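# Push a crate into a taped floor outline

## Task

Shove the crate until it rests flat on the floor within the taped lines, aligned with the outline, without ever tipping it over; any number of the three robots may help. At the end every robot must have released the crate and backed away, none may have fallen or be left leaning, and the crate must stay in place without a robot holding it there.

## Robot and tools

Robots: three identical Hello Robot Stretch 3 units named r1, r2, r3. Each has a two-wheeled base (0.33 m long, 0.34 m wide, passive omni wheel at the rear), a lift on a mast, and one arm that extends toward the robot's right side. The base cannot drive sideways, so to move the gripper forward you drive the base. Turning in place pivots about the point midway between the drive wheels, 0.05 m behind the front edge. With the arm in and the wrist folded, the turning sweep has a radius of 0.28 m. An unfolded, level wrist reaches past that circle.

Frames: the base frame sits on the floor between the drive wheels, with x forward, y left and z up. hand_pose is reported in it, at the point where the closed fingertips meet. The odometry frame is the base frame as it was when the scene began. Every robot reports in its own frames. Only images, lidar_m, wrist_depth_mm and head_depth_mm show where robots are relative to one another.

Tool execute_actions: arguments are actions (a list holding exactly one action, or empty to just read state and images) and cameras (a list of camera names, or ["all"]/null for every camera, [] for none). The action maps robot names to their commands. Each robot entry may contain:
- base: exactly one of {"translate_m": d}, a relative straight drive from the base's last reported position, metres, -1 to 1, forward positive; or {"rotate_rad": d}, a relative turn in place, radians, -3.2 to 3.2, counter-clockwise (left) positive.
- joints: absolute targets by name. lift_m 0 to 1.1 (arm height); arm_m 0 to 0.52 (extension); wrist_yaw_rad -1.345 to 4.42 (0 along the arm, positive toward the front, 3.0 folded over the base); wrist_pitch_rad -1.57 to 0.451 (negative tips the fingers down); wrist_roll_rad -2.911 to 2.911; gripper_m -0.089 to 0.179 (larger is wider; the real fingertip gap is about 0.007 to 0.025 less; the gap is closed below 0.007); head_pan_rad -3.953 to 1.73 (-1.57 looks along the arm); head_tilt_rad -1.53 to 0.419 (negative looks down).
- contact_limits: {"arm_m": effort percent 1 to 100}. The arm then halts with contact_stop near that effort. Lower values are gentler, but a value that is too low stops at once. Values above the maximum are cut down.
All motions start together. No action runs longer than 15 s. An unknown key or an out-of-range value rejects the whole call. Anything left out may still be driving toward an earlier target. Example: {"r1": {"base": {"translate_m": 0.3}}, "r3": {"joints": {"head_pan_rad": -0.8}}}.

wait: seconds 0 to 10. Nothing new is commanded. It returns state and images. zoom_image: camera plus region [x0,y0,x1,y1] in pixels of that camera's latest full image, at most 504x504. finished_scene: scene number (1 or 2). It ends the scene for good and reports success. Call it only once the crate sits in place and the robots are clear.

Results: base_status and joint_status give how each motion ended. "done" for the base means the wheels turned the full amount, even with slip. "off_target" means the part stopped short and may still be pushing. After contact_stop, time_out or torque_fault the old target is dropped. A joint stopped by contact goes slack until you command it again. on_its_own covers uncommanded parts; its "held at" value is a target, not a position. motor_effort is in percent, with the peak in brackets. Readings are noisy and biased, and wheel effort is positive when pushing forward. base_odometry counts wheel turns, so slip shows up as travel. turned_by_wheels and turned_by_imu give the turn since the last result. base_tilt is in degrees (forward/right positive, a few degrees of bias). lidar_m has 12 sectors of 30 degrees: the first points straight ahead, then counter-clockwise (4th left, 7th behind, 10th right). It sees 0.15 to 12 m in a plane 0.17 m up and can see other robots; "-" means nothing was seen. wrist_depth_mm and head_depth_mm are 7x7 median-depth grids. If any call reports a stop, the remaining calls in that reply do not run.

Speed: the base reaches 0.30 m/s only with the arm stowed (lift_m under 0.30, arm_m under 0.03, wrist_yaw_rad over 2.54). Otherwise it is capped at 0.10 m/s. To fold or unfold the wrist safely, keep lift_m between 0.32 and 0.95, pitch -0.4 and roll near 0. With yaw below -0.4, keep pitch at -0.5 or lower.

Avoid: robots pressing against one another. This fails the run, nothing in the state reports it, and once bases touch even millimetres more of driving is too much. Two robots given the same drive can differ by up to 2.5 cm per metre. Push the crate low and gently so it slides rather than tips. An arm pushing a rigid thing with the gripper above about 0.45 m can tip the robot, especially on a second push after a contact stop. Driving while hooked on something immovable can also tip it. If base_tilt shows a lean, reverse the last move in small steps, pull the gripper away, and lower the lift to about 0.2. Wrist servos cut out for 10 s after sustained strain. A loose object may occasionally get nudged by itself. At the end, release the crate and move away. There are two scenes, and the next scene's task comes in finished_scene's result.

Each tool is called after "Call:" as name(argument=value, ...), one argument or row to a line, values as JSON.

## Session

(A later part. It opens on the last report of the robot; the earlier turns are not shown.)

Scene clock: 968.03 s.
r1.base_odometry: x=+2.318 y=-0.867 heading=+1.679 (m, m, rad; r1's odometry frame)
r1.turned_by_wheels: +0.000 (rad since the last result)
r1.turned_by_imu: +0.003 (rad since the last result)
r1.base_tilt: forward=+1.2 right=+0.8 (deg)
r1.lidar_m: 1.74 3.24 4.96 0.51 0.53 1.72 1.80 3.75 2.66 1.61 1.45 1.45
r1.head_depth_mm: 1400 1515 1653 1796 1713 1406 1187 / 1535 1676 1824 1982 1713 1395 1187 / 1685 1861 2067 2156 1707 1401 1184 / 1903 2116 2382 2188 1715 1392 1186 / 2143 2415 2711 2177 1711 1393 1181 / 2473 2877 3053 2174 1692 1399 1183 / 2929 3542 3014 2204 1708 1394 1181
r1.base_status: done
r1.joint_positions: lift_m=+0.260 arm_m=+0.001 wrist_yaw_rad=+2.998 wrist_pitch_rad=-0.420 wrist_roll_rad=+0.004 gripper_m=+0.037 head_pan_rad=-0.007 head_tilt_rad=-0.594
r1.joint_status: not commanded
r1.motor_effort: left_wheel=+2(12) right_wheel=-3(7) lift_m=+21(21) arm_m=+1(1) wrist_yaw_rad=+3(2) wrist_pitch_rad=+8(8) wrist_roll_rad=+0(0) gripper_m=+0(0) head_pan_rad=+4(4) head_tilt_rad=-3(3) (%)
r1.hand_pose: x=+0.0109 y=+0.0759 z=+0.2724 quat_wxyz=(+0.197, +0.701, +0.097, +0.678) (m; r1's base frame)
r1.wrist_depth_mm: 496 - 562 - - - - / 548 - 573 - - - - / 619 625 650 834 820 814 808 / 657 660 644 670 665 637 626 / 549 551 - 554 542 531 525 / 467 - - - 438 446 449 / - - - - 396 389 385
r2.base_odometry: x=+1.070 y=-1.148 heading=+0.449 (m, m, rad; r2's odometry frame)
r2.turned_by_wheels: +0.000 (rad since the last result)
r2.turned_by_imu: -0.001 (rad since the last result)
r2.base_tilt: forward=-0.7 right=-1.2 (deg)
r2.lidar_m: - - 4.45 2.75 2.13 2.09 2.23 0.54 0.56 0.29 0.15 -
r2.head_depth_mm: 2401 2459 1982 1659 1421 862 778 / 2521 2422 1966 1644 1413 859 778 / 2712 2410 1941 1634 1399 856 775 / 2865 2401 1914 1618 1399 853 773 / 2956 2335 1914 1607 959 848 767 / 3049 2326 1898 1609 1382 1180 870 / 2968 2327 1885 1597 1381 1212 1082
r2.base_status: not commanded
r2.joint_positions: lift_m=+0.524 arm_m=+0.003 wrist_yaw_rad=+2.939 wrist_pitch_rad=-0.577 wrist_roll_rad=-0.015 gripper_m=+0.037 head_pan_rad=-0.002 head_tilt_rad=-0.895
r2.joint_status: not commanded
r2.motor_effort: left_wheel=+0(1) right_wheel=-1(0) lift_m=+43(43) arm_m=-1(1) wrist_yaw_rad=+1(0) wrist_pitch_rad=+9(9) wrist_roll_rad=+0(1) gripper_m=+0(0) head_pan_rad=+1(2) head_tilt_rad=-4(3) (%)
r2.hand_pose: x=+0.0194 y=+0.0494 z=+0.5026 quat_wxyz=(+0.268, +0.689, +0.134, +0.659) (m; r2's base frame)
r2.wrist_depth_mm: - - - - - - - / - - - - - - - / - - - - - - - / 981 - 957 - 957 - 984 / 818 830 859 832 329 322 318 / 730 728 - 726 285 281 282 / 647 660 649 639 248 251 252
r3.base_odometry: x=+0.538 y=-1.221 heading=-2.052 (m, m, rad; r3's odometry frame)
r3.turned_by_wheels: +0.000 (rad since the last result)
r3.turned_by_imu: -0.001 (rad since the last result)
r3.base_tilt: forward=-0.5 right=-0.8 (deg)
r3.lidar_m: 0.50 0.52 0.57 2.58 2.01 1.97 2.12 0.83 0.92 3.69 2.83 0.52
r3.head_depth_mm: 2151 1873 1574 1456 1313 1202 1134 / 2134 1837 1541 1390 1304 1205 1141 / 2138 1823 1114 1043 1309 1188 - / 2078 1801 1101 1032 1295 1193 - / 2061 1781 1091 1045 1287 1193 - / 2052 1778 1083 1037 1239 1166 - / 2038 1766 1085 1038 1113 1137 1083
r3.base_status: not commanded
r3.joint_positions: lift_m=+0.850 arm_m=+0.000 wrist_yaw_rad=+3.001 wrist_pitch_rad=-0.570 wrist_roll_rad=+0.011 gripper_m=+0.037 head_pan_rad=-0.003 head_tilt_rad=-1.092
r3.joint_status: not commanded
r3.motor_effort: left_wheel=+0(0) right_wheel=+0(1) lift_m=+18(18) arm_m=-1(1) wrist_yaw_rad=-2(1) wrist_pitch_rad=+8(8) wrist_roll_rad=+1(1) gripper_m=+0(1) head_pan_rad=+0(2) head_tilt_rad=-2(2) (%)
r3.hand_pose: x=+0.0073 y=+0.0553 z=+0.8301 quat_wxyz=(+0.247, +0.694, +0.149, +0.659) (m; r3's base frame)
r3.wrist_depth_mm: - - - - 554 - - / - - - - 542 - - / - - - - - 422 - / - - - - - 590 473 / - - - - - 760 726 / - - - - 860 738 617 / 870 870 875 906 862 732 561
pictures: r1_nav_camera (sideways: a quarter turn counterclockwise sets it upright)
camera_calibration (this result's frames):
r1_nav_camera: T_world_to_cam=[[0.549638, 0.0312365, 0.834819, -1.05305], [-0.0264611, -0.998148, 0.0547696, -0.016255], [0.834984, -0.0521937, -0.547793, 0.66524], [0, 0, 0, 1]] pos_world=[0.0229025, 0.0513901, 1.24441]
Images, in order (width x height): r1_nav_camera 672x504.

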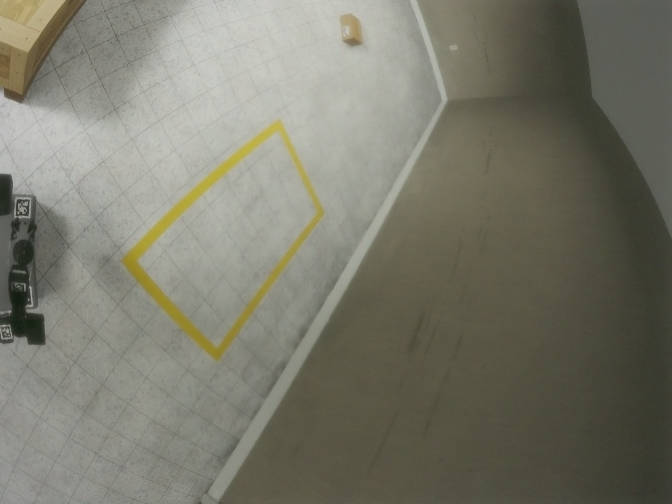

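Call:
execute_actions(
  actions=[
    {"r1":{"base":{"translate_m":0.27}}},
  ],
  cameras=[],
)

Call:
execute_actions(
  actions=[
    {"r1":{"base":{"rotate_rad":1.43}}},
  ],
  cameras=[],
)

Call:
execute_actions(
  actions=[
    {"r1":{"base":{"translate_m":0.54}}},
  ],
  cameras=[],
)

Call:
execute_actions(
  actions=[
    {"r1":{"base":{"rotate_rad":1.48},"joints":{"head_tilt_rad":-1.0}}},
  ],
  cameras=["r1_nav_camera","r1_head_camera"],
)

Scene clock: 982.40 s.
r1.base_odometry: x=+2.289 y=-0.599 heading=+1.679 (m, m, rad; r1's odometry frame)
r1.turned_by_wheels: +0.000 (rad since the last result)
r1.turned_by_imu: +0.000 (rad since the last result)
r1.base_tilt: forward=+1.3 right=+0.9 (deg)
r1.lidar_m: 1.53 2.85 4.78 0.98 0.63 0.78 2.00 3.96 2.34 1.39 1.27 1.28
r1.head_depth_mm: 1219 1318 1441 1587 1653 1397 1187 / 1342 1459 1602 1794 1714 1401 1184 / 1485 1636 1812 2009 1712 1398 1183 / 1661 1853 2097 2183 1711 1402 1184 / 1873 2143 2458 2201 1708 1401 1184 / 2176 2505 2782 2177 1694 1389 1178 / 2589 3082 3007 2170 1693 1391 1175
r1.base_status: done
r1.joint_positions: lift_m=+0.260 arm_m=+0.001 wrist_yaw_rad=+2.998 wrist_pitch_rad=-0.420 wrist_roll_rad=+0.004 gripper_m=+0.037 head_pan_rad=-0.007 head_tilt_rad=-0.594
r1.joint_status: not commanded
r1.motor_effort: left_wheel=+2(12) right_wheel=-3(6) lift_m=+21(20) arm_m=+0(1) wrist_yaw_rad=+3(2) wrist_pitch_rad=+7(8) wrist_roll_rad=+0(0) gripper_m=+0(0) head_pan_rad=+4(4) head_tilt_rad=-4(4) (%)
r1.hand_pose: x=+0.0109 y=+0.0759 z=+0.2724 quat_wxyz=(+0.197, +0.701, +0.097, +0.678) (m; r1's base frame)
r1.wrist_depth_mm: 494 - - - - - - / 502 - - - - - - / 543 616 865 839 812 809 797 / 617 627 674 663 637 637 631 / 547 554 - 556 538 528 527 / 468 - - - 435 451 445 / - - - - 394 390 390
r2.base_odometry: x=+1.070 y=-1.148 heading=+0.449 (m, m, rad; r2's odometry frame)
r2.turned_by_wheels: +0.000 (rad since the last result)
r2.turned_by_imu: -0.002 (rad since the last result)
r2.base_tilt: forward=-0.6 right=-1.1 (deg)
r2.lidar_m: - - 4.45 2.75 2.13 2.09 2.23 0.55 0.56 0.29 0.15 -
r2.head_depth_mm: 2393 2454 1978 1649 1432 863 781 / 2557 2398 1965 1653 1399 858 778 / 2736 2387 1942 1630 1409 855 773 / 2826 2372 1931 1621 1399 854 771 / 2957 2352 1911 1614 964 846 768 / 3043 2344 1901 1600 1377 1178 873 / 3044 2307 1893 1587 1372 1211 1080
r2.base_status: not commanded
r2.joint_positions: lift_m=+0.524 arm_m=+0.003 wrist_yaw_rad=+2.939 wrist_pitch_rad=-0.577 wrist_roll_rad=-0.015 gripper_m=+0.037 head_pan_rad=-0.002 head_tilt_rad=-0.895
r2.joint_status: not commanded
r2.motor_effort: left_wheel=+1(1) right_wheel=-1(1) lift_m=+43(43) arm_m=-1(1) wrist_yaw_rad=+0(0) wrist_pitch_rad=+9(9) wrist_roll_rad=-1(0) gripper_m=+0(1) head_pan_rad=+1(1) head_tilt_rad=-3(3) (%)
r2.hand_pose: x=+0.0194 y=+0.0494 z=+0.5026 quat_wxyz=(+0.268, +0.689, +0.134, +0.659) (m; r2's base frame)
r2.wrist_depth_mm: - - - - - - - / - - - - - - - / - - - - - - - / 988 - 966 974 977 967 947 / 843 823 854 833 328 317 322 / 740 739 - 739 286 283 282 / 656 649 634 647 248 251 251
r3.base_odometry: x=+0.538 y=-1.221 heading=-2.052 (m, m, rad; r3's odometry frame)
r3.turned_by_wheels: +0.000 (rad since the last result)
r3.turned_by_imu: -0.001 (rad since the last result)
r3.base_tilt: forward=-0.5 right=-0.8 (deg)
r3.lidar_m: 0.50 0.52 0.57 2.59 2.01 1.98 2.12 0.83 0.92 3.68 2.83 0.52
r3.head_depth_mm: 2155 1590 1589 1471 1319 1207 1132 / 2125 1840 1538 1379 1314 1191 1135 / 2118 1815 1117 1046 1302 1189 - / 2080 1803 1103 1037 1291 1193 - / 2061 1786 1097 1038 1284 1187 - / 2036 1766 1085 1040 1247 1174 - / 2023 1766 1079 1038 1105 1144 1084
r3.base_status: not commanded
r3.joint_positions: lift_m=+0.850 arm_m=+0.000 wrist_yaw_rad=+3.001 wrist_pitch_rad=-0.570 wrist_roll_rad=+0.011 gripper_m=+0.037 head_pan_rad=-0.003 head_tilt_rad=-1.092
r3.joint_status: not commanded
r3.motor_effort: left_wheel=+1(1) right_wheel=+0(1) lift_m=+18(18) arm_m=-1(1) wrist_yaw_rad=+0(0) wrist_pitch_rad=+8(8) wrist_roll_rad=+1(1) gripper_m=-1(1) head_pan_rad=+1(2) head_tilt_rad=-2(2) (%)
r3.hand_pose: x=+0.0073 y=+0.0553 z=+0.8301 quat_wxyz=(+0.247, +0.694, +0.149, +0.659) (m; r3's base frame)
r3.wrist_depth_mm: - - - - 558 - - / - - - - 535 - - / - - - - - 424 - / - - - - - 587 470 / - - - - - 748 726 / - - - - 868 732 625 / 871 885 875 884 849 748 566
pictures: none
No camera images: the call's "cameras" was empty. Leave "cameras" out to get every camera's image.

Scene clock: 984.73 s.
r1.base_odometry: x=+2.289 y=-0.599 heading=+3.109 (m, m, rad; r1's odometry frame)
r1.turned_by_wheels: +1.430 (rad since the last result)
r1.turned_by_imu: +1.437 (rad since the last result)
r1.base_tilt: forward=+1.2 right=+0.9 (deg)
r1.lidar_m: 4.26 0.61 0.63 1.98 3.98 3.06 1.55 1.28 1.27 1.40 2.20 4.75
r1.head_depth_mm: - - 3105 2200 1724 1402 1188 / - - 3043 2184 1706 1394 1183 / - - 3059 2207 1720 1393 1186 / - - 3026 2181 1701 1400 1185 / 3945 - 3032 2192 1704 1390 1180 / 3609 3978 3065 2031 1518 1365 1174 / 3297 3636 3066 1518 1226 1133 1122
r1.base_status: done
r1.joint_positions: lift_m=+0.260 arm_m=+0.001 wrist_yaw_rad=+2.998 wrist_pitch_rad=-0.420 wrist_roll_rad=+0.004 gripper_m=+0.037 head_pan_rad=-0.007 head_tilt_rad=-0.594
r1.joint_status: not commanded
r1.motor_effort: left_wheel=-3(11) right_wheel=+1(10) lift_m=+20(21) arm_m=+0(1) wrist_yaw_rad=+2(3) wrist_pitch_rad=+8(8) wrist_roll_rad=+0(0) gripper_m=+1(0) head_pan_rad=+4(4) head_tilt_rad=-4(3) (%)
r1.hand_pose: x=+0.0109 y=+0.0759 z=+0.2724 quat_wxyz=(+0.197, +0.701, +0.097, +0.678) (m; r1's base frame)
r1.wrist_depth_mm: - - - - - 626 500 / - - - - - 646 549 / 872 817 823 831 837 636 623 / 675 673 651 656 657 643 629 / 547 540 - 545 539 526 528 / 468 - - - 440 443 446 / - - - - 395 393 390
r2.base_odometry: x=+1.070 y=-1.148 heading=+0.449 (m, m, rad; r2's odometry frame)
r2.turned_by_wheels: +0.000 (rad since the last result)
r2.turned_by_imu: -0.001 (rad since the last result)
r2.base_tilt: forward=-0.5 right=-1.2 (deg)
r2.lidar_m: - - 4.46 2.75 2.12 2.09 2.23 0.55 0.56 0.29 0.15 -
r2.head_depth_mm: 2423 2455 1969 1651 1421 868 779 / 2545 2412 1971 1645 1415 861 776 / 2755 2388 1934 1630 1399 855 775 / 2872 2366 1937 1607 1397 853 771 / 2989 2359 1922 1614 960 850 766 / 2989 2340 1896 1605 1376 1180 869 / 3033 2319 1896 1591 1370 1209 1076
r2.base_status: not commanded
r2.joint_positions: lift_m=+0.524 arm_m=+0.003 wrist_yaw_rad=+2.939 wrist_pitch_rad=-0.577 wrist_roll_rad=-0.015 gripper_m=+0.037 head_pan_rad=-0.002 head_tilt_rad=-0.895
r2.joint_status: not commanded
r2.motor_effort: left_wheel=+0(1) right_wheel=-1(1) lift_m=+43(43) arm_m=-1(1) wrist_yaw_rad=+0(1) wrist_pitch_rad=+9(9) wrist_roll_rad=+0(1) gripper_m=+0(0) head_pan_rad=+1(1) head_tilt_rad=-3(4) (%)
r2.hand_pose: x=+0.0194 y=+0.0494 z=+0.5026 quat_wxyz=(+0.268, +0.689, +0.134, +0.659) (m; r2's base frame)
r2.wrist_depth_mm: - - - - - - - / - - - - - - - / - - - - - - - / 985 - 975 965 964 966 962 / 843 813 853 830 332 319 320 / 732 736 - 727 286 282 282 / 652 653 648 643 249 251 251
r3.base_odometry: x=+0.538 y=-1.221 heading=-2.052 (m, m, rad; r3's odometry frame)
r3.turned_by_wheels: +0.000 (rad since the last result)
r3.turned_by_imu: +0.000 (rad since the last result)
r3.base_tilt: forward=-0.6 right=-0.8 (deg)
r3.lidar_m: 0.50 0.52 0.57 2.58 2.01 1.98 2.11 0.83 0.93 3.66 2.82 0.52
r3.head_depth_mm: 2150 1782 1635 1450 1329 1201 1130 / 2127 1837 1549 1381 1310 1194 1140 / 2130 1810 1112 1046 1308 1194 - / 2078 1796 1106 1033 1292 1192 - / 2063 1792 1096 1039 1288 1184 - / 2052 1777 1082 1039 1245 1171 - / 1999 1765 1082 1035 1111 1141 1077
r3.base_status: not commanded
r3.joint_positions: lift_m=+0.850 arm_m=+0.000 wrist_yaw_rad=+3.001 wrist_pitch_rad=-0.570 wrist_roll_rad=+0.011 gripper_m=+0.037 head_pan_rad=-0.003 head_tilt_rad=-1.092
r3.joint_status: not commanded
r3.motor_effort: left_wheel=+0(1) right_wheel=+0(1) lift_m=+18(18) arm_m=-2(1) wrist_yaw_rad=+0(1) wrist_pitch_rad=+8(8) wrist_roll_rad=+1(1) gripper_m=-1(1) head_pan_rad=+1(2) head_tilt_rad=-2(2) (%)
r3.hand_pose: x=+0.0073 y=+0.0553 z=+0.8301 quat_wxyz=(+0.247, +0.694, +0.149, +0.659) (m; r3's base frame)
r3.wrist_depth_mm: - - - - 555 - - / - - - - 533 - - / - - - - - 420 - / - - - - - 596 477 / - - - - - 748 707 / - - - - 879 736 621 / 872 876 876 910 841 737 561
pictures: none
No camera images: the call's "cameras" was empty. Leave "cameras" out to get every camera's image.

Scene clock: 988.17 s.
r1.base_odometry: x=+1.749 y=-0.581 heading=+3.109 (m, m, rad; r1's odometry frame)
r1.turned_by_wheels: +0.000 (rad since the last result)
r1.turned_by_imu: +0.001 (rad since the last result)
r1.base_tilt: forward=+1.1 right=+0.9 (deg)
r1.lidar_m: 3.86 0.55 0.42 0.42 4.40 3.89 1.96 1.63 1.61 1.78 2.80 4.32
r1.head_depth_mm: 3890 - 3097 2215 1729 1408 1190 / - - 3104 2218 1708 1395 1181 / - - 3095 2204 1715 1403 1180 / 3990 - 3072 2193 1718 1397 1188 / 3609 3866 3052 2166 1697 1392 1186 / 3294 3599 3013 2192 1709 1395 1180 / 2974 3259 3027 2181 1693 1048 1063
r1.base_status: done
r1.joint_positions: lift_m=+0.260 arm_m=+0.001 wrist_yaw_rad=+2.998 wrist_pitch_rad=-0.420 wrist_roll_rad=+0.004 gripper_m=+0.037 head_pan_rad=-0.007 head_tilt_rad=-0.594
r1.joint_status: not commanded
r1.motor_effort: left_wheel=-3(9) right_wheel=+2(9) lift_m=+21(21) arm_m=+0(0) wrist_yaw_rad=+3(2) wrist_pitch_rad=+8(8) wrist_roll_rad=+0(0) gripper_m=+0(0) head_pan_rad=+4(4) head_tilt_rad=-3(3) (%)
r1.hand_pose: x=+0.0109 y=+0.0759 z=+0.2724 quat_wxyz=(+0.197, +0.701, +0.097, +0.678) (m; r1's base frame)
r1.wrist_depth_mm: - - 417 423 431 445 452 / - - 452 464 472 494 507 / 869 842 503 513 529 549 563 / 659 673 559 582 588 594 613 / 544 555 - 558 552 527 536 / 471 - - - 439 452 437 / - - - - 391 386 397
r2.base_odometry: x=+1.070 y=-1.148 heading=+0.449 (m, m, rad; r2's odometry frame)
r2.turned_by_wheels: +0.000 (rad since the last result)
r2.turned_by_imu: -0.001 (rad since the last result)
r2.base_tilt: forward=-0.7 right=-1.1 (deg)
r2.lidar_m: - - 4.47 2.76 2.13 2.09 2.22 0.55 0.56 0.29 0.15 -
r2.head_depth_mm: 2404 2454 1923 1491 1409 867 778 / 2580 2431 1957 1640 1411 858 779 / 2719 2394 1943 1629 1404 854 776 / 2896 2380 1928 1626 1403 853 770 / 2978 2348 1902 1607 962 847 768 / 3070 2319 1895 1597 1384 1181 869 / 3010 2297 1887 1584 1378 1208 1081
r2.base_status: not commanded
r2.joint_positions: lift_m=+0.524 arm_m=+0.003 wrist_yaw_rad=+2.939 wrist_pitch_rad=-0.577 wrist_roll_rad=-0.015 gripper_m=+0.037 head_pan_rad=-0.002 head_tilt_rad=-0.895
r2.joint_status: not commanded
r2.motor_effort: left_wheel=+0(0) right_wheel=-1(0) lift_m=+43(43) arm_m=-1(0) wrist_yaw_rad=+0(0) wrist_pitch_rad=+9(9) wrist_roll_rad=+0(1) gripper_m=+0(0) head_pan_rad=+1(1) head_tilt_rad=-3(3) (%)
r2.hand_pose: x=+0.0194 y=+0.0494 z=+0.5026 quat_wxyz=(+0.268, +0.689, +0.134, +0.659) (m; r2's base frame)
r2.wrist_depth_mm: - - - - - - - / - - - - - - - / - - - - - - - / 957 - 968 984 978 964 988 / 831 831 834 818 331 318 323 / 724 725 - 728 286 281 280 / 645 644 653 656 249 250 251
r3.base_odometry: x=+0.538 y=-1.221 heading=-2.052 (m, m, rad; r3's odometry frame)
r3.turned_by_wheels: +0.000 (rad since the last result)
r3.turned_by_imu: +0.000 (rad since the last result)
r3.base_tilt: forward=-0.5 right=-0.8 (deg)
r3.lidar_m: 0.50 0.52 0.57 2.59 2.01 1.98 2.11 0.83 0.92 3.67 2.83 0.52
r3.head_depth_mm: 2156 1864 1645 1460 1318 1200 1133 / 1197 1644 1543 1387 1309 1190 1138 / 1427 1528 1113 1044 1303 1189 - / 2088 1813 1109 1033 1296 1187 - / 2061 1776 1096 1038 1290 1187 - / 2030 1775 1092 1036 1239 1171 - / 2022 1758 1080 1039 1108 1147 1076
r3.base_status: not commanded
r3.joint_positions: lift_m=+0.850 arm_m=+0.000 wrist_yaw_rad=+3.001 wrist_pitch_rad=-0.570 wrist_roll_rad=+0.011 gripper_m=+0.037 head_pan_rad=-0.003 head_tilt_rad=-1.092
r3.joint_status: not commanded
r3.motor_effort: left_wheel=+1(1) right_wheel=+1(1) lift_m=+18(18) arm_m=-2(1) wrist_yaw_rad=+1(2) wrist_pitch_rad=+8(8) wrist_roll_rad=+1(1) gripper_m=+0(0) head_pan_rad=+1(2) head_tilt_rad=-2(2) (%)
r3.hand_pose: x=+0.0073 y=+0.0553 z=+0.8301 quat_wxyz=(+0.247, +0.694, +0.149, +0.659) (m; r3's base frame)
r3.wrist_depth_mm: - - - - 559 - - / - - - - 530 - - / - - - - - 425 - / - - - - - 595 473 / - - - - - 754 709 / - - - - 871 730 626 / 870 860 862 896 850 741 568
pictures: none
No camera images: the call's "cameras" was empty. Leave "cameras" out to get every camera's image.

Scene clock: 990.53 s.
r1.base_odometry: x=+1.749 y=-0.581 heading=-1.694 (m, m, rad; r1's odometry frame)
r1.turned_by_wheels: +1.480 (rad since the last result)
r1.turned_by_imu: +1.487 (rad since the last result)
r1.base_tilt: forward=+1.2 right=+0.9 (deg)
r1.lidar_m: 0.41 0.43 4.35 2.13 1.65 1.61 1.71 2.46 4.34 4.17 0.60 0.43
r1.head_depth_mm: 2395 1999 1489 1034 1086 1194 1082 / 2333 1957 1683 1037 1091 1192 1115 / 2387 2001 1618 1037 1097 1194 1117 / 2393 1989 1671 1038 1101 1192 1114 / 2221 1997 1706 1422 1271 1195 1119 / 2036 1999 1700 1500 1326 1195 1087 / 2389 2022 1713 1499 1324 1195 1089
r1.base_status: done
r1.joint_positions: lift_m=+0.260 arm_m=+0.001 wrist_yaw_rad=+2.998 wrist_pitch_rad=-0.420 wrist_roll_rad=+0.004 gripper_m=+0.037 head_pan_rad=-0.007 head_tilt_rad=-0.988
r1.joint_status: all done
r1.motor_effort: left_wheel=-2(12) right_wheel=+2(11) lift_m=+20(21) arm_m=+0(0) wrist_yaw_rad=+2(3) wrist_pitch_rad=+7(8) wrist_roll_rad=+0(0) gripper_m=+0(0) head_pan_rad=+4(4) head_tilt_rad=-7(39) (%)
r1.hand_pose: x=+0.0109 y=+0.0759 z=+0.2724 quat_wxyz=(+0.197, +0.701, +0.097, +0.678) (m; r1's base frame)
r1.wrist_depth_mm: - - - - - - - / - - - - - - - / 877 814 864 860 829 800 800 / 678 667 659 645 648 650 632 / 554 539 - 560 546 523 535 / 463 - - - 441 445 447 / - - - - 390 387 391
r2.base_odometry: x=+1.070 y=-1.148 heading=+0.449 (m, m, rad; r2's odometry frame)
r2.turned_by_wheels: +0.000 (rad since the last result)
r2.turned_by_imu: -0.001 (rad since the last result)
r2.base_tilt: forward=-0.7 right=-1.1 (deg)
r2.lidar_m: - - 4.45 2.75 2.13 2.09 2.22 0.55 0.56 0.29 0.15 -
r2.head_depth_mm: 2411 2435 1856 1443 1422 864 779 / 2557 2452 1956 1541 1412 857 776 / 2754 2399 1934 1633 1413 854 775 / 2852 2381 1926 1610 1395 852 773 / 2980 2364 1920 1607 962 848 767 / 3022 2337 1896 1597 1375 1176 875 / 3014 2298 1885 1597 1369 1209 1082
r2.base_status: not commanded
r2.joint_positions: lift_m=+0.524 arm_m=+0.003 wrist_yaw_rad=+2.939 wrist_pitch_rad=-0.577 wrist_roll_rad=-0.015 gripper_m=+0.037 head_pan_rad=-0.002 head_tilt_rad=-0.895
r2.joint_status: not commanded
r2.motor_effort: left_wheel=+0(1) right_wheel=+0(0) lift_m=+43(43) arm_m=-1(1) wrist_yaw_rad=+1(0) wrist_pitch_rad=+10(9) wrist_roll_rad=-1(1) gripper_m=+0(0) head_pan_rad=+1(1) head_tilt_rad=-3(3) (%)
r2.hand_pose: x=+0.0194 y=+0.0494 z=+0.5026 quat_wxyz=(+0.268, +0.689, +0.134, +0.659) (m; r2's base frame)
r2.wrist_depth_mm: - - - - - - - / - - - - - - - / - - - - - - - / 983 - 974 - 957 965 955 / 826 808 854 837 328 321 321 / 735 727 - 725 289 284 280 / 653 644 643 649 250 250 251
r3.base_odometry: x=+0.538 y=-1.221 heading=-2.052 (m, m, rad; r3's odometry frame)
r3.turned_by_wheels: +0.000 (rad since the last result)
r3.turned_by_imu: +0.000 (rad since the last result)
r3.base_tilt: forward=-0.6 right=-0.8 (deg)
r3.lidar_m: 0.50 0.52 0.57 2.59 2.01 1.98 2.12 0.83 0.92 3.69 2.82 0.52
r3.head_depth_mm: 2162 1872 1633 1461 1322 1207 1127 / 1977 1847 1548 1382 1306 1201 1132 / 1985 1588 1116 1042 1302 1188 - / 1990 1626 1095 1040 1293 1190 - / 2050 1791 1095 1044 1286 1192 - / 2046 1776 1092 1042 1240 1170 - / 2013 1751 1076 1037 1111 1145 1076
r3.base_status: not commanded
r3.joint_positions: lift_m=+0.850 arm_m=+0.000 wrist_yaw_rad=+3.001 wrist_pitch_rad=-0.570 wrist_roll_rad=+0.011 gripper_m=+0.037 head_pan_rad=-0.003 head_tilt_rad=-1.092
r3.joint_status: not commanded
r3.motor_effort: left_wheel=+0(0) right_wheel=+0(1) lift_m=+18(18) arm_m=-1(1) wrist_yaw_rad=-1(1) wrist_pitch_rad=+8(8) wrist_roll_rad=+1(1) gripper_m=+0(1) head_pan_rad=+2(2) head_tilt_rad=-2(2) (%)
r3.hand_pose: x=+0.0073 y=+0.0553 z=+0.8301 quat_wxyz=(+0.247, +0.694, +0.149, +0.659) (m; r3's base frame)
r3.wrist_depth_mm: - - - - 547 - - / - - - - 532 - - / - - - - - 419 - / - - - - - 592 469 / - - - - - 768 708 / - - - - 878 724 621 / 878 887 864 919 862 748 566
pictures: r1_head_camera (sideways: a quarter turn clockwise sets it upright), r1_nav_camera (sideways: a quarter turn counterclockwise sets it upright)
camera_calibration (this result's frames):
r1_head_camera: T_world_to_cam=[[-0.843286, -0.0320513, -0.536509, 0.721655], [-0.0384949, 0.999258, 0.000810151, 0.00173594], [0.536085, 0.021336, -0.843894, 1.05452], [0, 0, 0, 1]] pos_world=[0.0433158, -0.00110395, 1.27708]
r1_nav_camera: T_world_to_cam=[[0.828096, 0.0294665, 0.559811, -0.696359], [-0.00374434, -0.998305, 0.0580861, -0.0206819], [0.560574, -0.050197, -0.826582, 1.02951], [0, 0, 0, 1]] pos_world=[-0.00054039, 0.0515506, 1.242]
Images, in order (width x height): r1_head_camera 896x504, r1_nav_camera 672x504.

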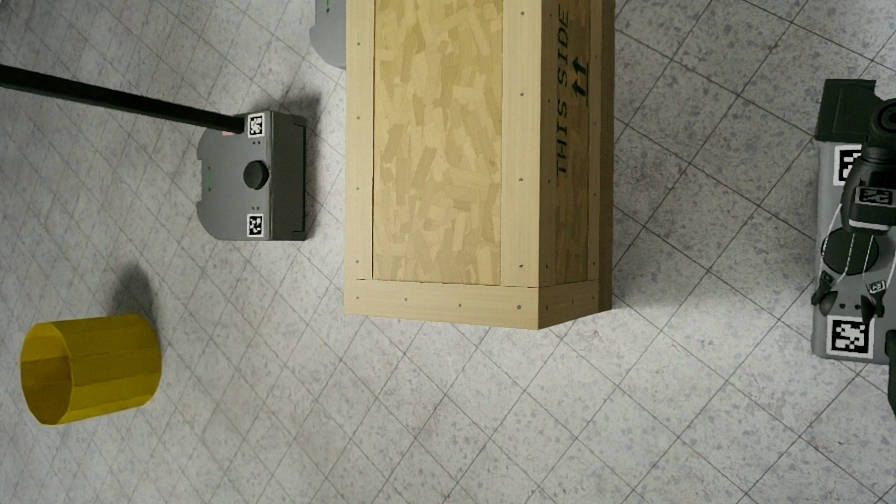

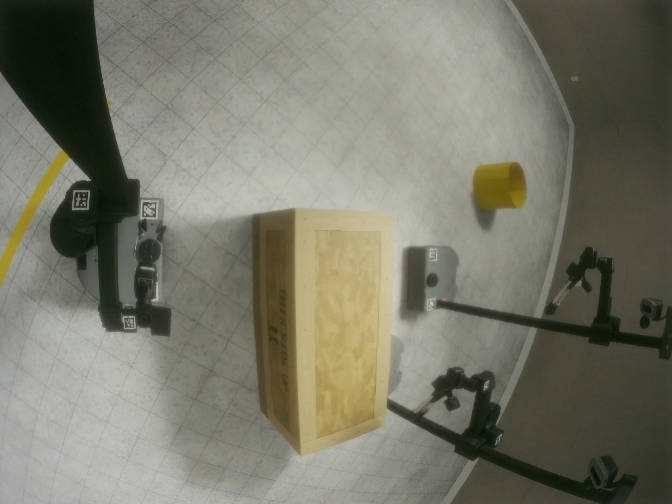

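Call:
execute_actions(
  actions=[
    {"r1":{"base":{"translate_m":0.34},"joints":{"lift_m":0.55}}},
  ],
  cameras=[],
)

Call:
execute_actions(
  actions=[
    {"r1":{"base":{"translate_m":0.15}},"r2":{"base":{"translate_m":0.15}}},
  ],
  cameras=["r1_head_camera","r1_nav_camera","r2_nav_camera"],
)

Scene clock: 1009.20 s.
r1.base_odometry: x=+1.707 y=-0.919 heading=-1.695 (m, m, rad; r1's odometry frame)
r1.turned_by_wheels: +0.000 (rad since the last result)
r1.turned_by_imu: +0.000 (rad since the last result)
r1.base_tilt: forward=+1.2 right=+0.9 (deg)
r1.lidar_m: - - 4.23 2.51 1.93 1.90 2.01 2.89 4.52 0.33 0.15 -
r1.head_depth_mm: 2217 1933 1701 1414 922 825 914 / 2255 1993 1525 1475 923 829 1059 / 2413 1997 1506 1472 922 830 979 / 2408 1997 1676 1490 918 828 984 / 2387 1904 1705 1493 935 832 899 / 2396 1860 1709 1497 1325 1192 1083 / 2418 1995 1718 1496 1328 1202 1085
r1.base_status: done
r1.joint_positions: lift_m=+0.550 arm_m=+0.001 wrist_yaw_rad=+2.998 wrist_pitch_rad=-0.419 wrist_roll_rad=+0.004 gripper_m=+0.037 head_pan_rad=-0.007 head_tilt_rad=-0.989
r1.joint_status: all done
r1.motor_effort: left_wheel=-2(11) right_wheel=+2(9) lift_m=+25(24) arm_m=+0(0) wrist_yaw_rad=+4(3) wrist_pitch_rad=+8(8) wrist_roll_rad=+0(0) gripper_m=+0(0) head_pan_rad=+4(4) head_tilt_rad=-7(7) (%)
r1.hand_pose: x=+0.0109 y=+0.0759 z=+0.5622 quat_wxyz=(+0.197, +0.701, +0.097, +0.678) (m; r1's base frame)
r1.wrist_depth_mm: - - - - - - - / - - - - - - - / - - - - - - - / - - - - - - - / 973 944 - 954 942 933 891 / 816 801 - 791 333 331 333 / 700 700 696 676 297 291 288
r2.base_odometry: x=+1.070 y=-1.148 heading=+0.449 (m, m, rad; r2's odometry frame)
r2.turned_by_wheels: +0.000 (rad since the last result)
r2.turned_by_imu: -0.002 (rad since the last result)
r2.base_tilt: forward=-0.7 right=-1.2 (deg)
r2.lidar_m: - - 4.47 2.75 2.12 2.09 2.22 0.54 0.56 0.29 0.15 -
r2.head_depth_mm: 2421 2465 1974 1654 1242 862 781 / 2571 2419 1946 1642 1293 860 778 / 2719 2407 1938 1638 1404 855 773 / 2841 2388 1928 1619 1393 852 770 / 2959 2336 1906 1611 960 846 767 / 3045 2347 1898 1601 1380 1173 872 / 2994 2316 1903 1592 1378 1207 1080
r2.base_status: not commanded
r2.joint_positions: lift_m=+0.524 arm_m=+0.003 wrist_yaw_rad=+2.939 wrist_pitch_rad=-0.577 wrist_roll_rad=-0.015 gripper_m=+0.037 head_pan_rad=-0.002 head_tilt_rad=-0.895
r2.joint_status: not commanded
r2.motor_effort: left_wheel=+0(1) right_wheel=-1(0) lift_m=+43(43) arm_m=-1(0) wrist_yaw_rad=+0(0) wrist_pitch_rad=+9(9) wrist_roll_rad=-1(0) gripper_m=+0(0) head_pan_rad=+1(1) head_tilt_rad=-4(4) (%)
r2.hand_pose: x=+0.0194 y=+0.0494 z=+0.5026 quat_wxyz=(+0.268, +0.689, +0.134, +0.659) (m; r2's base frame)
r2.wrist_depth_mm: - - - - - - - / - - - - - - - / - - - - - - - / 984 - 964 982 992 969 972 / 836 809 850 852 329 320 321 / 734 726 - 725 286 281 284 / 651 644 650 659 248 251 251
r3.base_odometry: x=+0.538 y=-1.221 heading=-2.052 (m, m, rad; r3's odometry frame)
r3.turned_by_wheels: +0.000 (rad since the last result)
r3.turned_by_imu: -0.001 (rad since the last result)
r3.base_tilt: forward=-0.6 right=-0.8 (deg)
r3.lidar_m: 0.50 0.52 0.57 2.60 2.02 1.98 2.11 0.83 0.93 3.67 2.82 0.52
r3.head_depth_mm: 2106 1851 1631 1460 1306 1204 1133 / 1019 1733 1546 1382 1300 1196 1137 / 2017 1776 1121 1042 1302 1194 - / 927 1807 1106 1037 1298 1193 - / 2060 1799 1096 1038 1287 1193 - / 2053 1792 1086 1037 1246 1175 - / 2014 1752 1080 1041 1113 1147 1079
r3.base_status: not commanded
r3.joint_positions: lift_m=+0.850 arm_m=+0.000 wrist_yaw_rad=+3.001 wrist_pitch_rad=-0.570 wrist_roll_rad=+0.011 gripper_m=+0.037 head_pan_rad=-0.003 head_tilt_rad=-1.092
r3.joint_status: not commanded
r3.motor_effort: left_wheel=+0(0) right_wheel=+1(1) lift_m=+18(18) arm_m=-2(1) wrist_yaw_rad=-1(1) wrist_pitch_rad=+8(8) wrist_roll_rad=+1(1) gripper_m=-1(1) head_pan_rad=+2(2) head_tilt_rad=-2(2) (%)
r3.hand_pose: x=+0.0073 y=+0.0553 z=+0.8301 quat_wxyz=(+0.247, +0.694, +0.149, +0.659) (m; r3's base frame)
r3.wrist_depth_mm: - - - - 551 - - / - - - - 535 - - / - - - - - 421 - / - - - - - 590 470 / - - - - - 748 713 / - - - - 882 743 620 / 872 884 871 883 873 750 559
pictures: none
No camera images: the call's "cameras" was empty. Leave "cameras" out to get every camera's image.

Scene clock: 1012.10 s.
r1.base_odometry: x=+1.689 y=-1.067 heading=-1.694 (m, m, rad; r1's odometry frame)
r1.turned_by_wheels: +0.001 (rad since the last result)
r1.turned_by_imu: -0.086 (rad since the last result)
r1.base_tilt: forward=+1.2 right=+0.9 (deg)
r1.lidar_m: - - 4.23 2.80 2.03 1.95 2.01 2.70 4.57 0.21 0.15 -
r1.head_depth_mm: 2310 1989 1702 1485 919 829 772 / 950 1892 1662 1493 918 829 782 / 2238 1978 1484 1458 925 830 772 / 2319 1991 1528 1452 921 828 783 / 2405 1989 1705 1495 934 829 778 / 2397 1830 1702 1492 1316 1194 1083 / 2407 1846 1708 1488 1327 1192 1088
r1.base_status: translate_m off_target (by the wheels' count: +0.1496 of +0.1500)
r1.joint_positions: lift_m=+0.550 arm_m=+0.001 wrist_yaw_rad=+2.999 wrist_pitch_rad=-0.417 wrist_roll_rad=+0.004 gripper_m=+0.037 head_pan_rad=-0.006 head_tilt_rad=-0.991
r1.joint_status: not commanded
r1.on_its_own: left_wheel is at rest, and its effort (+76) is outside its rest range (-18 to +18); right_wheel is at rest, and its effort (+36) is outside its rest range (-18 to +18)
r1.motor_effort: left_wheel=+76(77) right_wheel=+36(60) lift_m=+21(25) arm_m=+0(1) wrist_yaw_rad=+2(2) wrist_pitch_rad=+7(7) wrist_roll_rad=+0(0) gripper_m=+0(0) head_pan_rad=+4(4) head_tilt_rad=-5(7) (%)
r1.hand_pose: x=+0.0106 y=+0.0762 z=+0.5628 quat_wxyz=(+0.196, +0.701, +0.097, +0.678) (m; r1's base frame)
r1.wrist_depth_mm: - - - - - - - / - - - - - - - / - - - - - - - / - - - - - - - / 970 955 - 901 973 966 963 / 822 806 - 797 329 334 331 / 711 690 665 685 288 293 292
r2.base_odometry: x=+1.204 y=-1.083 heading=+0.450 (m, m, rad; r2's odometry frame)
r2.turned_by_wheels: +0.001 (rad since the last result)
r2.turned_by_imu: -0.100 (rad since the last result)
r2.base_tilt: forward=-0.8 right=-1.2 (deg)
r2.lidar_m: - - 4.44 3.05 2.20 2.11 2.18 0.59 0.60 0.21 0.15 -
r2.head_depth_mm: 2333 2465 1972 1657 1245 864 770 / 2459 2444 1959 1649 1298 862 766 / 2566 2392 1933 1634 1410 856 764 / 2728 2383 1923 1613 1394 854 760 / 2868 2390 1923 1619 1389 847 755 / 2930 2341 1910 1606 1376 1180 779 / 2998 2314 1886 1599 1373 1212 1079
r2.base_status: translate_m off_target (by the wheels' count: +0.1496 of +0.1500)
r2.joint_positions: lift_m=+0.524 arm_m=+0.003 wrist_yaw_rad=+2.939 wrist_pitch_rad=-0.577 wrist_roll_rad=-0.015 gripper_m=+0.037 head_pan_rad=-0.002 head_tilt_rad=-0.894
r2.joint_status: not commanded
r2.on_its_own: left_wheel is at rest, and its effort (+55) is outside its rest range (-18 to +18); right_wheel is at rest, and its effort (+30) is outside its rest range (-18 to +18)
r2.motor_effort: left_wheel=+55(57) right_wheel=+30(55) lift_m=+43(43) arm_m=-1(1) wrist_yaw_rad=+0(1) wrist_pitch_rad=+9(9) wrist_roll_rad=+0(0) gripper_m=-1(0) head_pan_rad=+2(1) head_tilt_rad=-4(4) (%)
r2.hand_pose: x=+0.0193 y=+0.0495 z=+0.5027 quat_wxyz=(+0.268, +0.689, +0.134, +0.660) (m; r2's base frame)
r2.wrist_depth_mm: - - - - - - - / - - - - - - - / - - - - - - - / 993 - - 990 973 975 999 / 839 811 863 828 332 322 325 / 744 714 - 708 289 281 282 / 651 650 651 368 243 250 249
r3.base_odometry: x=+0.538 y=-1.221 heading=-2.052 (m, m, rad; r3's odometry frame)
r3.turned_by_wheels: +0.000 (rad since the last result)
r3.turned_by_imu: +0.000 (rad since the last result)
r3.base_tilt: forward=-0.6 right=-0.9 (deg)
r3.lidar_m: 0.48 0.51 0.63 2.60 2.01 1.98 2.11 0.83 0.92 3.66 2.83 0.48
r3.head_depth_mm: 891 1847 1640 1469 1314 1205 1132 / 968 1731 1160 1128 1311 1192 1136 / 921 1755 1119 1028 1275 1191 - / 889 1776 1110 1036 1279 1190 - / 2079 1790 1093 1029 1276 1187 - / 2046 1771 1086 1026 1265 1168 - / 2021 1755 1076 1063 1122 1156 1080
r3.base_status: not commanded
r3.joint_positions: lift_m=+0.850 arm_m=+0.000 wrist_yaw_rad=+3.001 wrist_pitch_rad=-0.570 wrist_roll_rad=+0.011 gripper_m=+0.037 head_pan_rad=-0.003 head_tilt_rad=-1.092
r3.joint_status: not commanded
r3.motor_effort: left_wheel=+0(0) right_wheel=+0(1) lift_m=+18(18) arm_m=-1(1) wrist_yaw_rad=-1(1) wrist_pitch_rad=+8(8) wrist_roll_rad=+1(1) gripper_m=-1(1) head_pan_rad=+1(2) head_tilt_rad=-2(2) (%)
r3.hand_pose: x=+0.0073 y=+0.0553 z=+0.8301 quat_wxyz=(+0.247, +0.694, +0.149, +0.659) (m; r3's base frame)
r3.wrist_depth_mm: - - - - 579 - - / - - - - 692 551 - / - - - - - 550 476 / - - - - - 813 776 / - - - - - 748 716 / - - - - 877 729 619 / 866 882 884 887 853 733 554
pictures: r1_head_camera (sideways: a quarter turn clockwise sets it upright), r1_nav_camera (sideways: a quarter turn counterclockwise sets it upright), r2_nav_camera (sideways: a quarter turn counterclockwise sets it upright)
camera_calibration (this result's frames):
r1_head_camera: T_world_to_cam=[[-0.845001, -0.0325859, -0.533771, 0.718099], [-0.039138, 0.999233, 0.000956784, 0.00154897], [0.533331, 0.0216992, -0.845628, 1.05679], [0, 0, 0, 1]] pos_world=[0.0432358, -0.0010794, 1.27695]
r1_nav_camera: T_world_to_cam=[[0.829888, 0.0299909, 0.557123, -0.692868], [-0.00291057, -0.998308, 0.0580762, -0.0206739], [0.557922, -0.0498183, -0.828397, 1.03188], [0, 0, 0, 1]] pos_world=[-0.000767928, 0.0515475, 1.24202]
r2_nav_camera: T_world_to_cam=[[0.779463, 0.042246, 0.625023, -0.777195], [0.0434891, -0.998966, 0.0132863, 0.0409017], [0.624937, 0.0168255, -0.780494, 0.968882], [0, 0, 0, 1]] pos_world=[-0.00147493, 0.0573908, 1.24143]
Images, in order (width x height): r1_head_camera 896x504, r1_nav_camera 672x504, r2_nav_camera 672x504.

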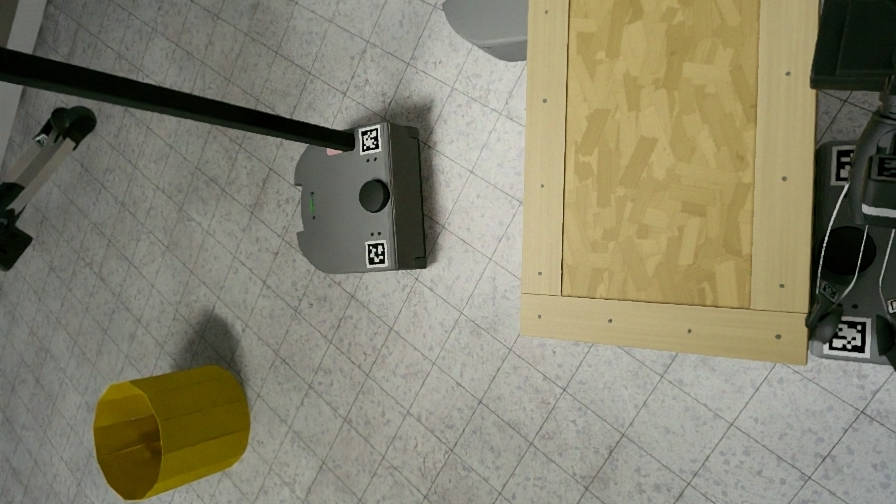

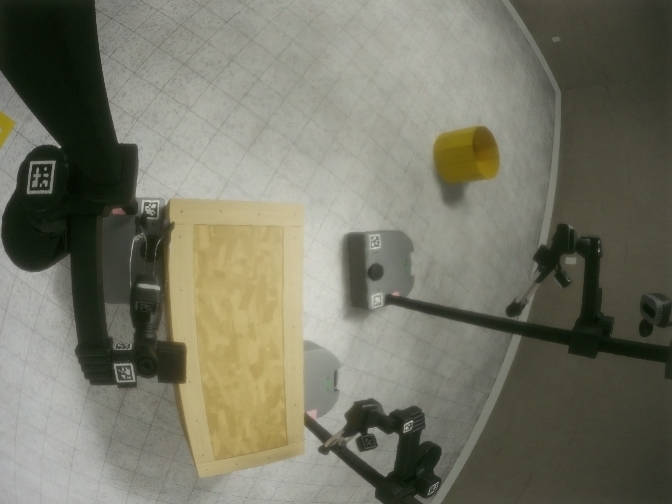

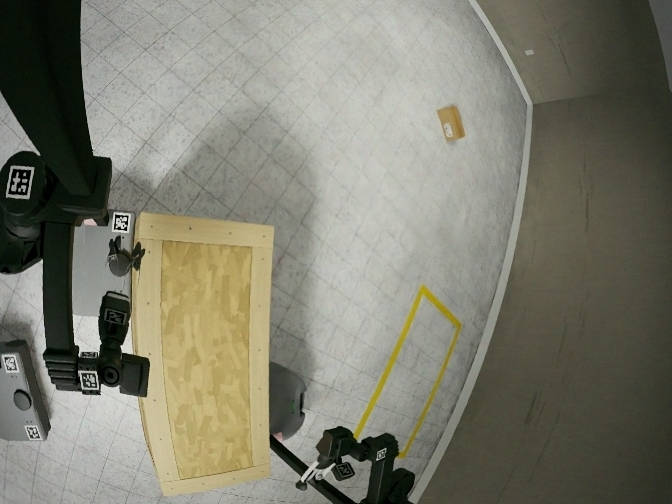

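Call:
execute_actions(
  actions=[
    {"r1":{"base":{"translate_m":0.2}},"r2":{"base":{"translate_m":0.2}},"r3":{"base":{"translate_m":-0.3}}},
  ],
  cameras=["r1_head_camera","r2_nav_camera"],
)

Scene clock: 1026.07 s.
r1.base_odometry: x=+1.665 y=-1.265 heading=-1.693 (m, m, rad; r1's odometry frame)
r1.turned_by_wheels: +0.001 (rad since the last result)
r1.turned_by_imu: -0.084 (rad since the last result)
r1.base_tilt: forward=+1.1 right=+0.8 (deg)
r1.lidar_m: - - 4.14 3.09 2.07 1.96 2.00 2.54 4.62 0.21 0.15 -
r1.head_depth_mm: 2360 2000 1694 1488 923 827 770 / 2368 2000 1705 1490 921 827 782 / 2286 1951 1645 1485 921 828 771 / 2395 1993 1590 1496 923 831 785 / 2388 1987 1671 1492 934 828 778 / 2408 1947 1706 1495 1337 1197 1086 / 2407 1751 1703 1488 1330 1193 1084
r1.base_status: translate_m off_target (by the wheels' count: +0.1996 of +0.2000)
r1.joint_positions: lift_m=+0.550 arm_m=+0.001 wrist_yaw_rad=+2.999 wrist_pitch_rad=-0.417 wrist_roll_rad=+0.004 gripper_m=+0.037 head_pan_rad=-0.006 head_tilt_rad=-0.991
r1.joint_status: not commanded
r1.on_its_own: left_wheel is at rest, and its effort (+74) is outside its rest range (-18 to +18); right_wheel is at rest, and its effort (+38) is outside its rest range (-18 to +18)
r1.motor_effort: left_wheel=+74(78) right_wheel=+38(50) lift_m=+22(22) arm_m=+0(0) wrist_yaw_rad=+0(0) wrist_pitch_rad=+6(7) wrist_roll_rad=+0(0) gripper_m=+0(1) head_pan_rad=+4(4) head_tilt_rad=-5(5) (%)
r1.hand_pose: x=+0.0106 y=+0.0762 z=+0.5629 quat_wxyz=(+0.196, +0.701, +0.097, +0.678) (m; r1's base frame)
r1.wrist_depth_mm: - - - - - - - / - - - - - - - / - - - - - - - / - - - - - - - / 948 964 - 960 940 911 951 / 826 829 - 801 328 335 333 / 721 700 673 686 290 290 291
r2.base_odometry: x=+1.384 y=-0.996 heading=+0.451 (m, m, rad; r2's odometry frame)
r2.turned_by_wheels: +0.001 (rad since the last result)
r2.turned_by_imu: -0.083 (rad since the last result)
r2.base_tilt: forward=-0.6 right=-1.1 (deg)
r2.lidar_m: - - 4.37 3.34 2.26 2.11 2.15 0.86 1.49 0.21 0.15 -
r2.head_depth_mm: 2303 2460 1974 1662 1252 863 771 / 2383 2430 1954 1644 1291 858 768 / 2496 2418 1951 1640 1405 858 760 / 2617 2380 1917 1634 1397 852 760 / 2728 2389 1908 1610 1387 847 755 / 2852 2337 1901 1605 1384 1173 779 / 2906 2346 1877 1599 1372 1211 1078
r2.base_status: translate_m off_target (by the wheels' count: +0.1996 of +0.2000)
r2.joint_positions: lift_m=+0.524 arm_m=+0.003 wrist_yaw_rad=+2.939 wrist_pitch_rad=-0.577 wrist_roll_rad=-0.015 gripper_m=+0.037 head_pan_rad=-0.002 head_tilt_rad=-0.894
r2.joint_status: not commanded
r2.on_its_own: left_wheel is at rest, and its effort (+55) is outside its rest range (-18 to +18); right_wheel is at rest, and its effort (+34) is outside its rest range (-18 to +18)
r2.motor_effort: left_wheel=+55(55) right_wheel=+34(44) lift_m=+43(43) arm_m=-1(1) wrist_yaw_rad=+0(0) wrist_pitch_rad=+9(9) wrist_roll_rad=+0(1) gripper_m=+0(1) head_pan_rad=+1(1) head_tilt_rad=-4(4) (%)
r2.hand_pose: x=+0.0193 y=+0.0495 z=+0.5027 quat_wxyz=(+0.268, +0.689, +0.134, +0.660) (m; r2's base frame)
r2.wrist_depth_mm: - - - - - - - / - - - - - - - / - - - - - - - / 985 - 969 962 996 993 961 / 838 822 861 849 331 321 321 / 735 719 - 708 287 284 285 / 656 644 641 372 244 251 250
r3.base_odometry: x=+0.676 y=-0.955 heading=-2.052 (m, m, rad; r3's odometry frame)
r3.turned_by_wheels: +0.000 (rad since the last result)
r3.turned_by_imu: -0.002 (rad since the last result)
r3.base_tilt: forward=-0.5 right=-0.8 (deg)
r3.lidar_m: 0.75 0.83 5.14 2.27 1.76 1.73 1.85 0.63 0.61 3.88 3.07 0.75
r3.head_depth_mm: 2152 1862 1628 1455 1320 1206 1138 / 2045 1769 1593 1445 1311 1199 1138 / 2005 1252 1150 1407 1313 1192 - / 2040 1250 1165 1395 1291 1191 - / 2053 1243 1162 1400 1283 1191 - / 2047 1229 1201 1382 1275 1173 - / 2033 918 1240 1254 1261 1167 1082
r3.base_status: done
r3.joint_positions: lift_m=+0.850 arm_m=+0.000 wrist_yaw_rad=+3.001 wrist_pitch_rad=-0.570 wrist_roll_rad=+0.011 gripper_m=+0.037 head_pan_rad=-0.003 head_tilt_rad=-1.092
r3.joint_status: not commanded
r3.motor_effort: left_wheel=+0(4) right_wheel=+1(3) lift_m=+18(18) arm_m=-2(2) wrist_yaw_rad=+0(1) wrist_pitch_rad=+8(8) wrist_roll_rad=+1(1) gripper_m=+0(0) head_pan_rad=+2(1) head_tilt_rad=-2(2) (%)
r3.hand_pose: x=+0.0073 y=+0.0553 z=+0.8301 quat_wxyz=(+0.247, +0.694, +0.149, +0.659) (m; r3's base frame)
r3.wrist_depth_mm: - - - - - - 645 / - - - - - - 740 / - - - - - - - / - - - - - - 854 / - - - - - - 828 / - - - - - 928 810 / 869 873 870 891 886 906 799
pictures: r1_head_camera (sideways: a quarter turn clockwise sets it upright), r2_nav_camera (sideways: a quarter turn counterclockwise sets it upright)
camera_calibration (this result's frames):
r1_head_camera: T_world_to_cam=[[-0.844997, -0.032693, -0.533771, 0.718099], [-0.0392647, 0.999228, 0.000956795, 0.00154973], [0.533328, 0.0217668, -0.845628, 1.05679], [0, 0, 0, 1]] pos_world=[0.043236, -0.00107469, 1.27695]
r2_nav_camera: T_world_to_cam=[[0.779463, 0.0422461, 0.625023, -0.777195], [0.0434891, -0.998966, 0.0132863, 0.0409017], [0.624937, 0.0168255, -0.780494, 0.968882], [0, 0, 0, 1]] pos_world=[-0.00147494, 0.0573908, 1.24143]
Images, in order (width x height): r1_head_camera 896x504, r2_nav_camera 672x504.

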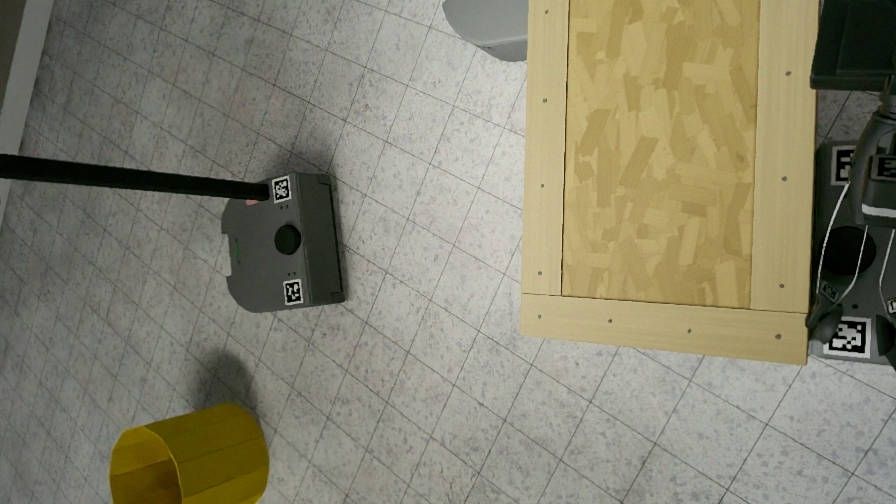

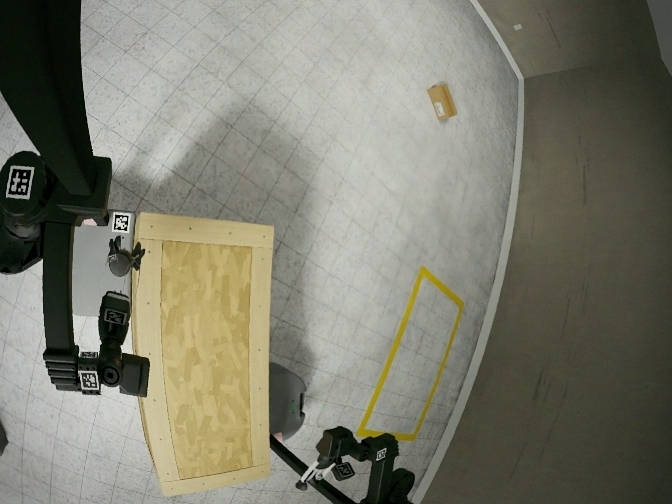

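Call:
execute_actions(
  actions=[
    {"r1":{"base":{"translate_m":0.4}},"r2":{"base":{"translate_m":0.4}}},
  ],
  cameras=["r2_nav_camera"],
)

Scene clock: 1037.80 s.
r1.base_odometry: x=+1.616 y=-1.662 heading=-1.693 (m, m, rad; r1's odometry frame)
r1.turned_by_wheels: +0.001 (rad since the last result)
r1.turned_by_imu: -0.196 (rad since the last result)
r1.base_tilt: forward=+1.2 right=+0.9 (deg)
r1.lidar_m: - - 4.04 4.03 2.35 2.02 2.02 2.30 3.85 0.21 0.15 -
r1.head_depth_mm: 2301 1989 1699 1496 921 829 769 / 2352 1997 1704 1491 922 830 782 / 2375 1993 1714 1489 923 827 772 / 2258 1947 1609 1494 924 832 785 / 2395 1978 1559 1490 938 827 775 / 2396 2000 1637 1497 1328 1194 1087 / 2409 1995 1714 1499 1325 1198 1088
r1.base_status: translate_m off_target (by the wheels' count: +0.3996 of +0.4000)
r1.joint_positions: lift_m=+0.550 arm_m=+0.001 wrist_yaw_rad=+2.999 wrist_pitch_rad=-0.417 wrist_roll_rad=+0.004 gripper_m=+0.037 head_pan_rad=-0.006 head_tilt_rad=-0.991
r1.joint_status: not commanded
r1.on_its_own: left_wheel is at rest, and its effort (+72) is outside its rest range (-18 to +18); right_wheel is at rest, and its effort (+35) is outside its rest range (-18 to +18)
r1.motor_effort: left_wheel=+72(79) right_wheel=+35(48) lift_m=+22(23) arm_m=+1(1) wrist_yaw_rad=+0(1) wrist_pitch_rad=+7(7) wrist_roll_rad=+0(0) gripper_m=-1(0) head_pan_rad=+3(4) head_tilt_rad=-6(5) (%)
r1.hand_pose: x=+0.0106 y=+0.0762 z=+0.5629 quat_wxyz=(+0.196, +0.701, +0.097, +0.678) (m; r1's base frame)
r1.wrist_depth_mm: - - - - - - - / - - - - - - - / - - - - - - - / - - - - - - - / 996 953 - 918 950 948 935 / 832 828 - 781 325 335 334 / 703 709 679 684 290 293 291
r2.base_odometry: x=+1.743 y=-0.821 heading=+0.452 (m, m, rad; r2's odometry frame)
r2.turned_by_wheels: +0.001 (rad since the last result)
r2.turned_by_imu: -0.194 (rad since the last result)
r2.base_tilt: forward=-0.7 right=-1.2 (deg)
r2.lidar_m: - - 4.28 4.28 2.51 2.14 2.13 0.94 0.92 0.21 0.15 -
r2.head_depth_mm: 2278 2443 1981 1647 1247 864 768 / 2344 2429 1963 1654 1290 860 765 / 2409 2416 1946 1637 1412 856 763 / 2437 2388 1931 1630 1404 854 758 / 2529 2350 1910 1602 1387 849 757 / 2578 2324 1914 1614 1387 1176 777 / 2649 2328 1886 1591 1381 1213 1083
r2.base_status: translate_m off_target (by the wheels' count: +0.3996 of +0.4000)
r2.joint_positions: lift_m=+0.524 arm_m=+0.003 wrist_yaw_rad=+2.939 wrist_pitch_rad=-0.577 wrist_roll_rad=-0.015 gripper_m=+0.037 head_pan_rad=-0.002 head_tilt_rad=-0.894
r2.joint_status: not commanded
r2.on_its_own: left_wheel is at rest, and its effort (+54) is outside its rest range (-18 to +18); right_wheel is at rest, and its effort (+35) is outside its rest range (-18 to +18)
r2.motor_effort: left_wheel=+54(58) right_wheel=+35(45) lift_m=+43(43) arm_m=-1(1) wrist_yaw_rad=+0(0) wrist_pitch_rad=+9(9) wrist_roll_rad=-1(0) gripper_m=+0(1) head_pan_rad=+1(1) head_tilt_rad=-4(4) (%)
r2.hand_pose: x=+0.0193 y=+0.0495 z=+0.5027 quat_wxyz=(+0.268, +0.689, +0.134, +0.660) (m; r2's base frame)
r2.wrist_depth_mm: - - - - - - - / - - - - - - - / - - - - - - - / 972 - 994 978 958 971 972 / 837 820 879 838 334 320 323 / 733 733 - 715 287 286 282 / 648 651 656 368 244 251 251
r3.base_odometry: x=+0.676 y=-0.955 heading=-2.052 (m, m, rad; r3's odometry frame)
r3.turned_by_wheels: +0.000 (rad since the last result)
r3.turned_by_imu: -0.001 (rad since the last result)
r3.base_tilt: forward=-0.6 right=-0.8 (deg)
r3.lidar_m: 0.65 0.81 5.09 2.27 1.76 1.73 1.85 0.63 0.61 3.88 3.09 0.65
r3.head_depth_mm: 2019 1847 1640 1455 1320 1200 1135 / 2138 1775 1571 1459 1311 1195 1140 / 1083 1823 1117 1387 1305 1185 - / 2040 1253 1122 1373 1298 1195 - / 2070 1238 1142 1395 1284 1190 - / 2028 1234 1182 1405 1274 1173 - / 2006 1181 1287 1314 1264 1164 1080
r3.base_status: not commanded
r3.joint_positions: lift_m=+0.850 arm_m=+0.000 wrist_yaw_rad=+3.001 wrist_pitch_rad=-0.570 wrist_roll_rad=+0.011 gripper_m=+0.037 head_pan_rad=-0.003 head_tilt_rad=-1.092
r3.joint_status: not commanded
r3.motor_effort: left_wheel=+0(0) right_wheel=+1(1) lift_m=+18(18) arm_m=-1(2) wrist_yaw_rad=+0(0) wrist_pitch_rad=+8(8) wrist_roll_rad=+1(1) gripper_m=+0(0) head_pan_rad=+2(2) head_tilt_rad=-2(2) (%)
r3.hand_pose: x=+0.0073 y=+0.0553 z=+0.8301 quat_wxyz=(+0.247, +0.694, +0.149, +0.659) (m; r3's base frame)
r3.wrist_depth_mm: - - - - - - 674 / - - - - - - 886 / - - - - - - - / - - - - - - 892 / - - - - - - 821 / - - - - - - 818 / 882 883 873 886 893 929 784
pictures: r2_nav_camera (sideways: a quarter turn counterclockwise sets it upright)
camera_calibration (this result's frames):
r2_nav_camera: T_world_to_cam=[[0.779463, 0.0422461, 0.625023, -0.777195], [0.0434892, -0.998966, 0.0132863, 0.0409017], [0.624937, 0.0168256, -0.780494, 0.968882], [0, 0, 0, 1]] pos_world=[-0.00147494, 0.0573908, 1.24143]
Images, in order (width x height): r2_nav_camera 672x504.

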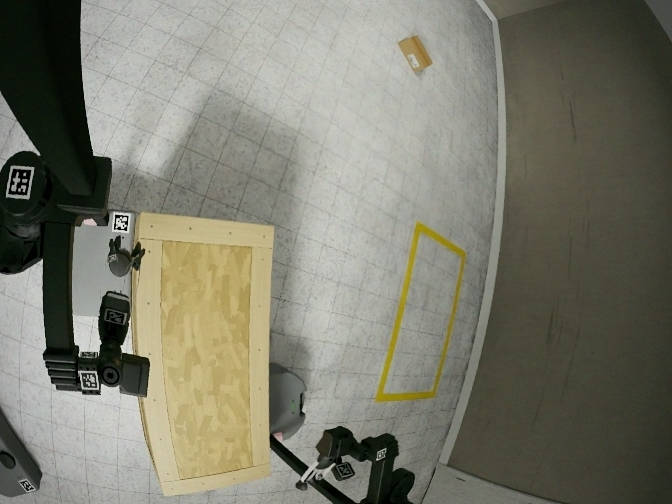

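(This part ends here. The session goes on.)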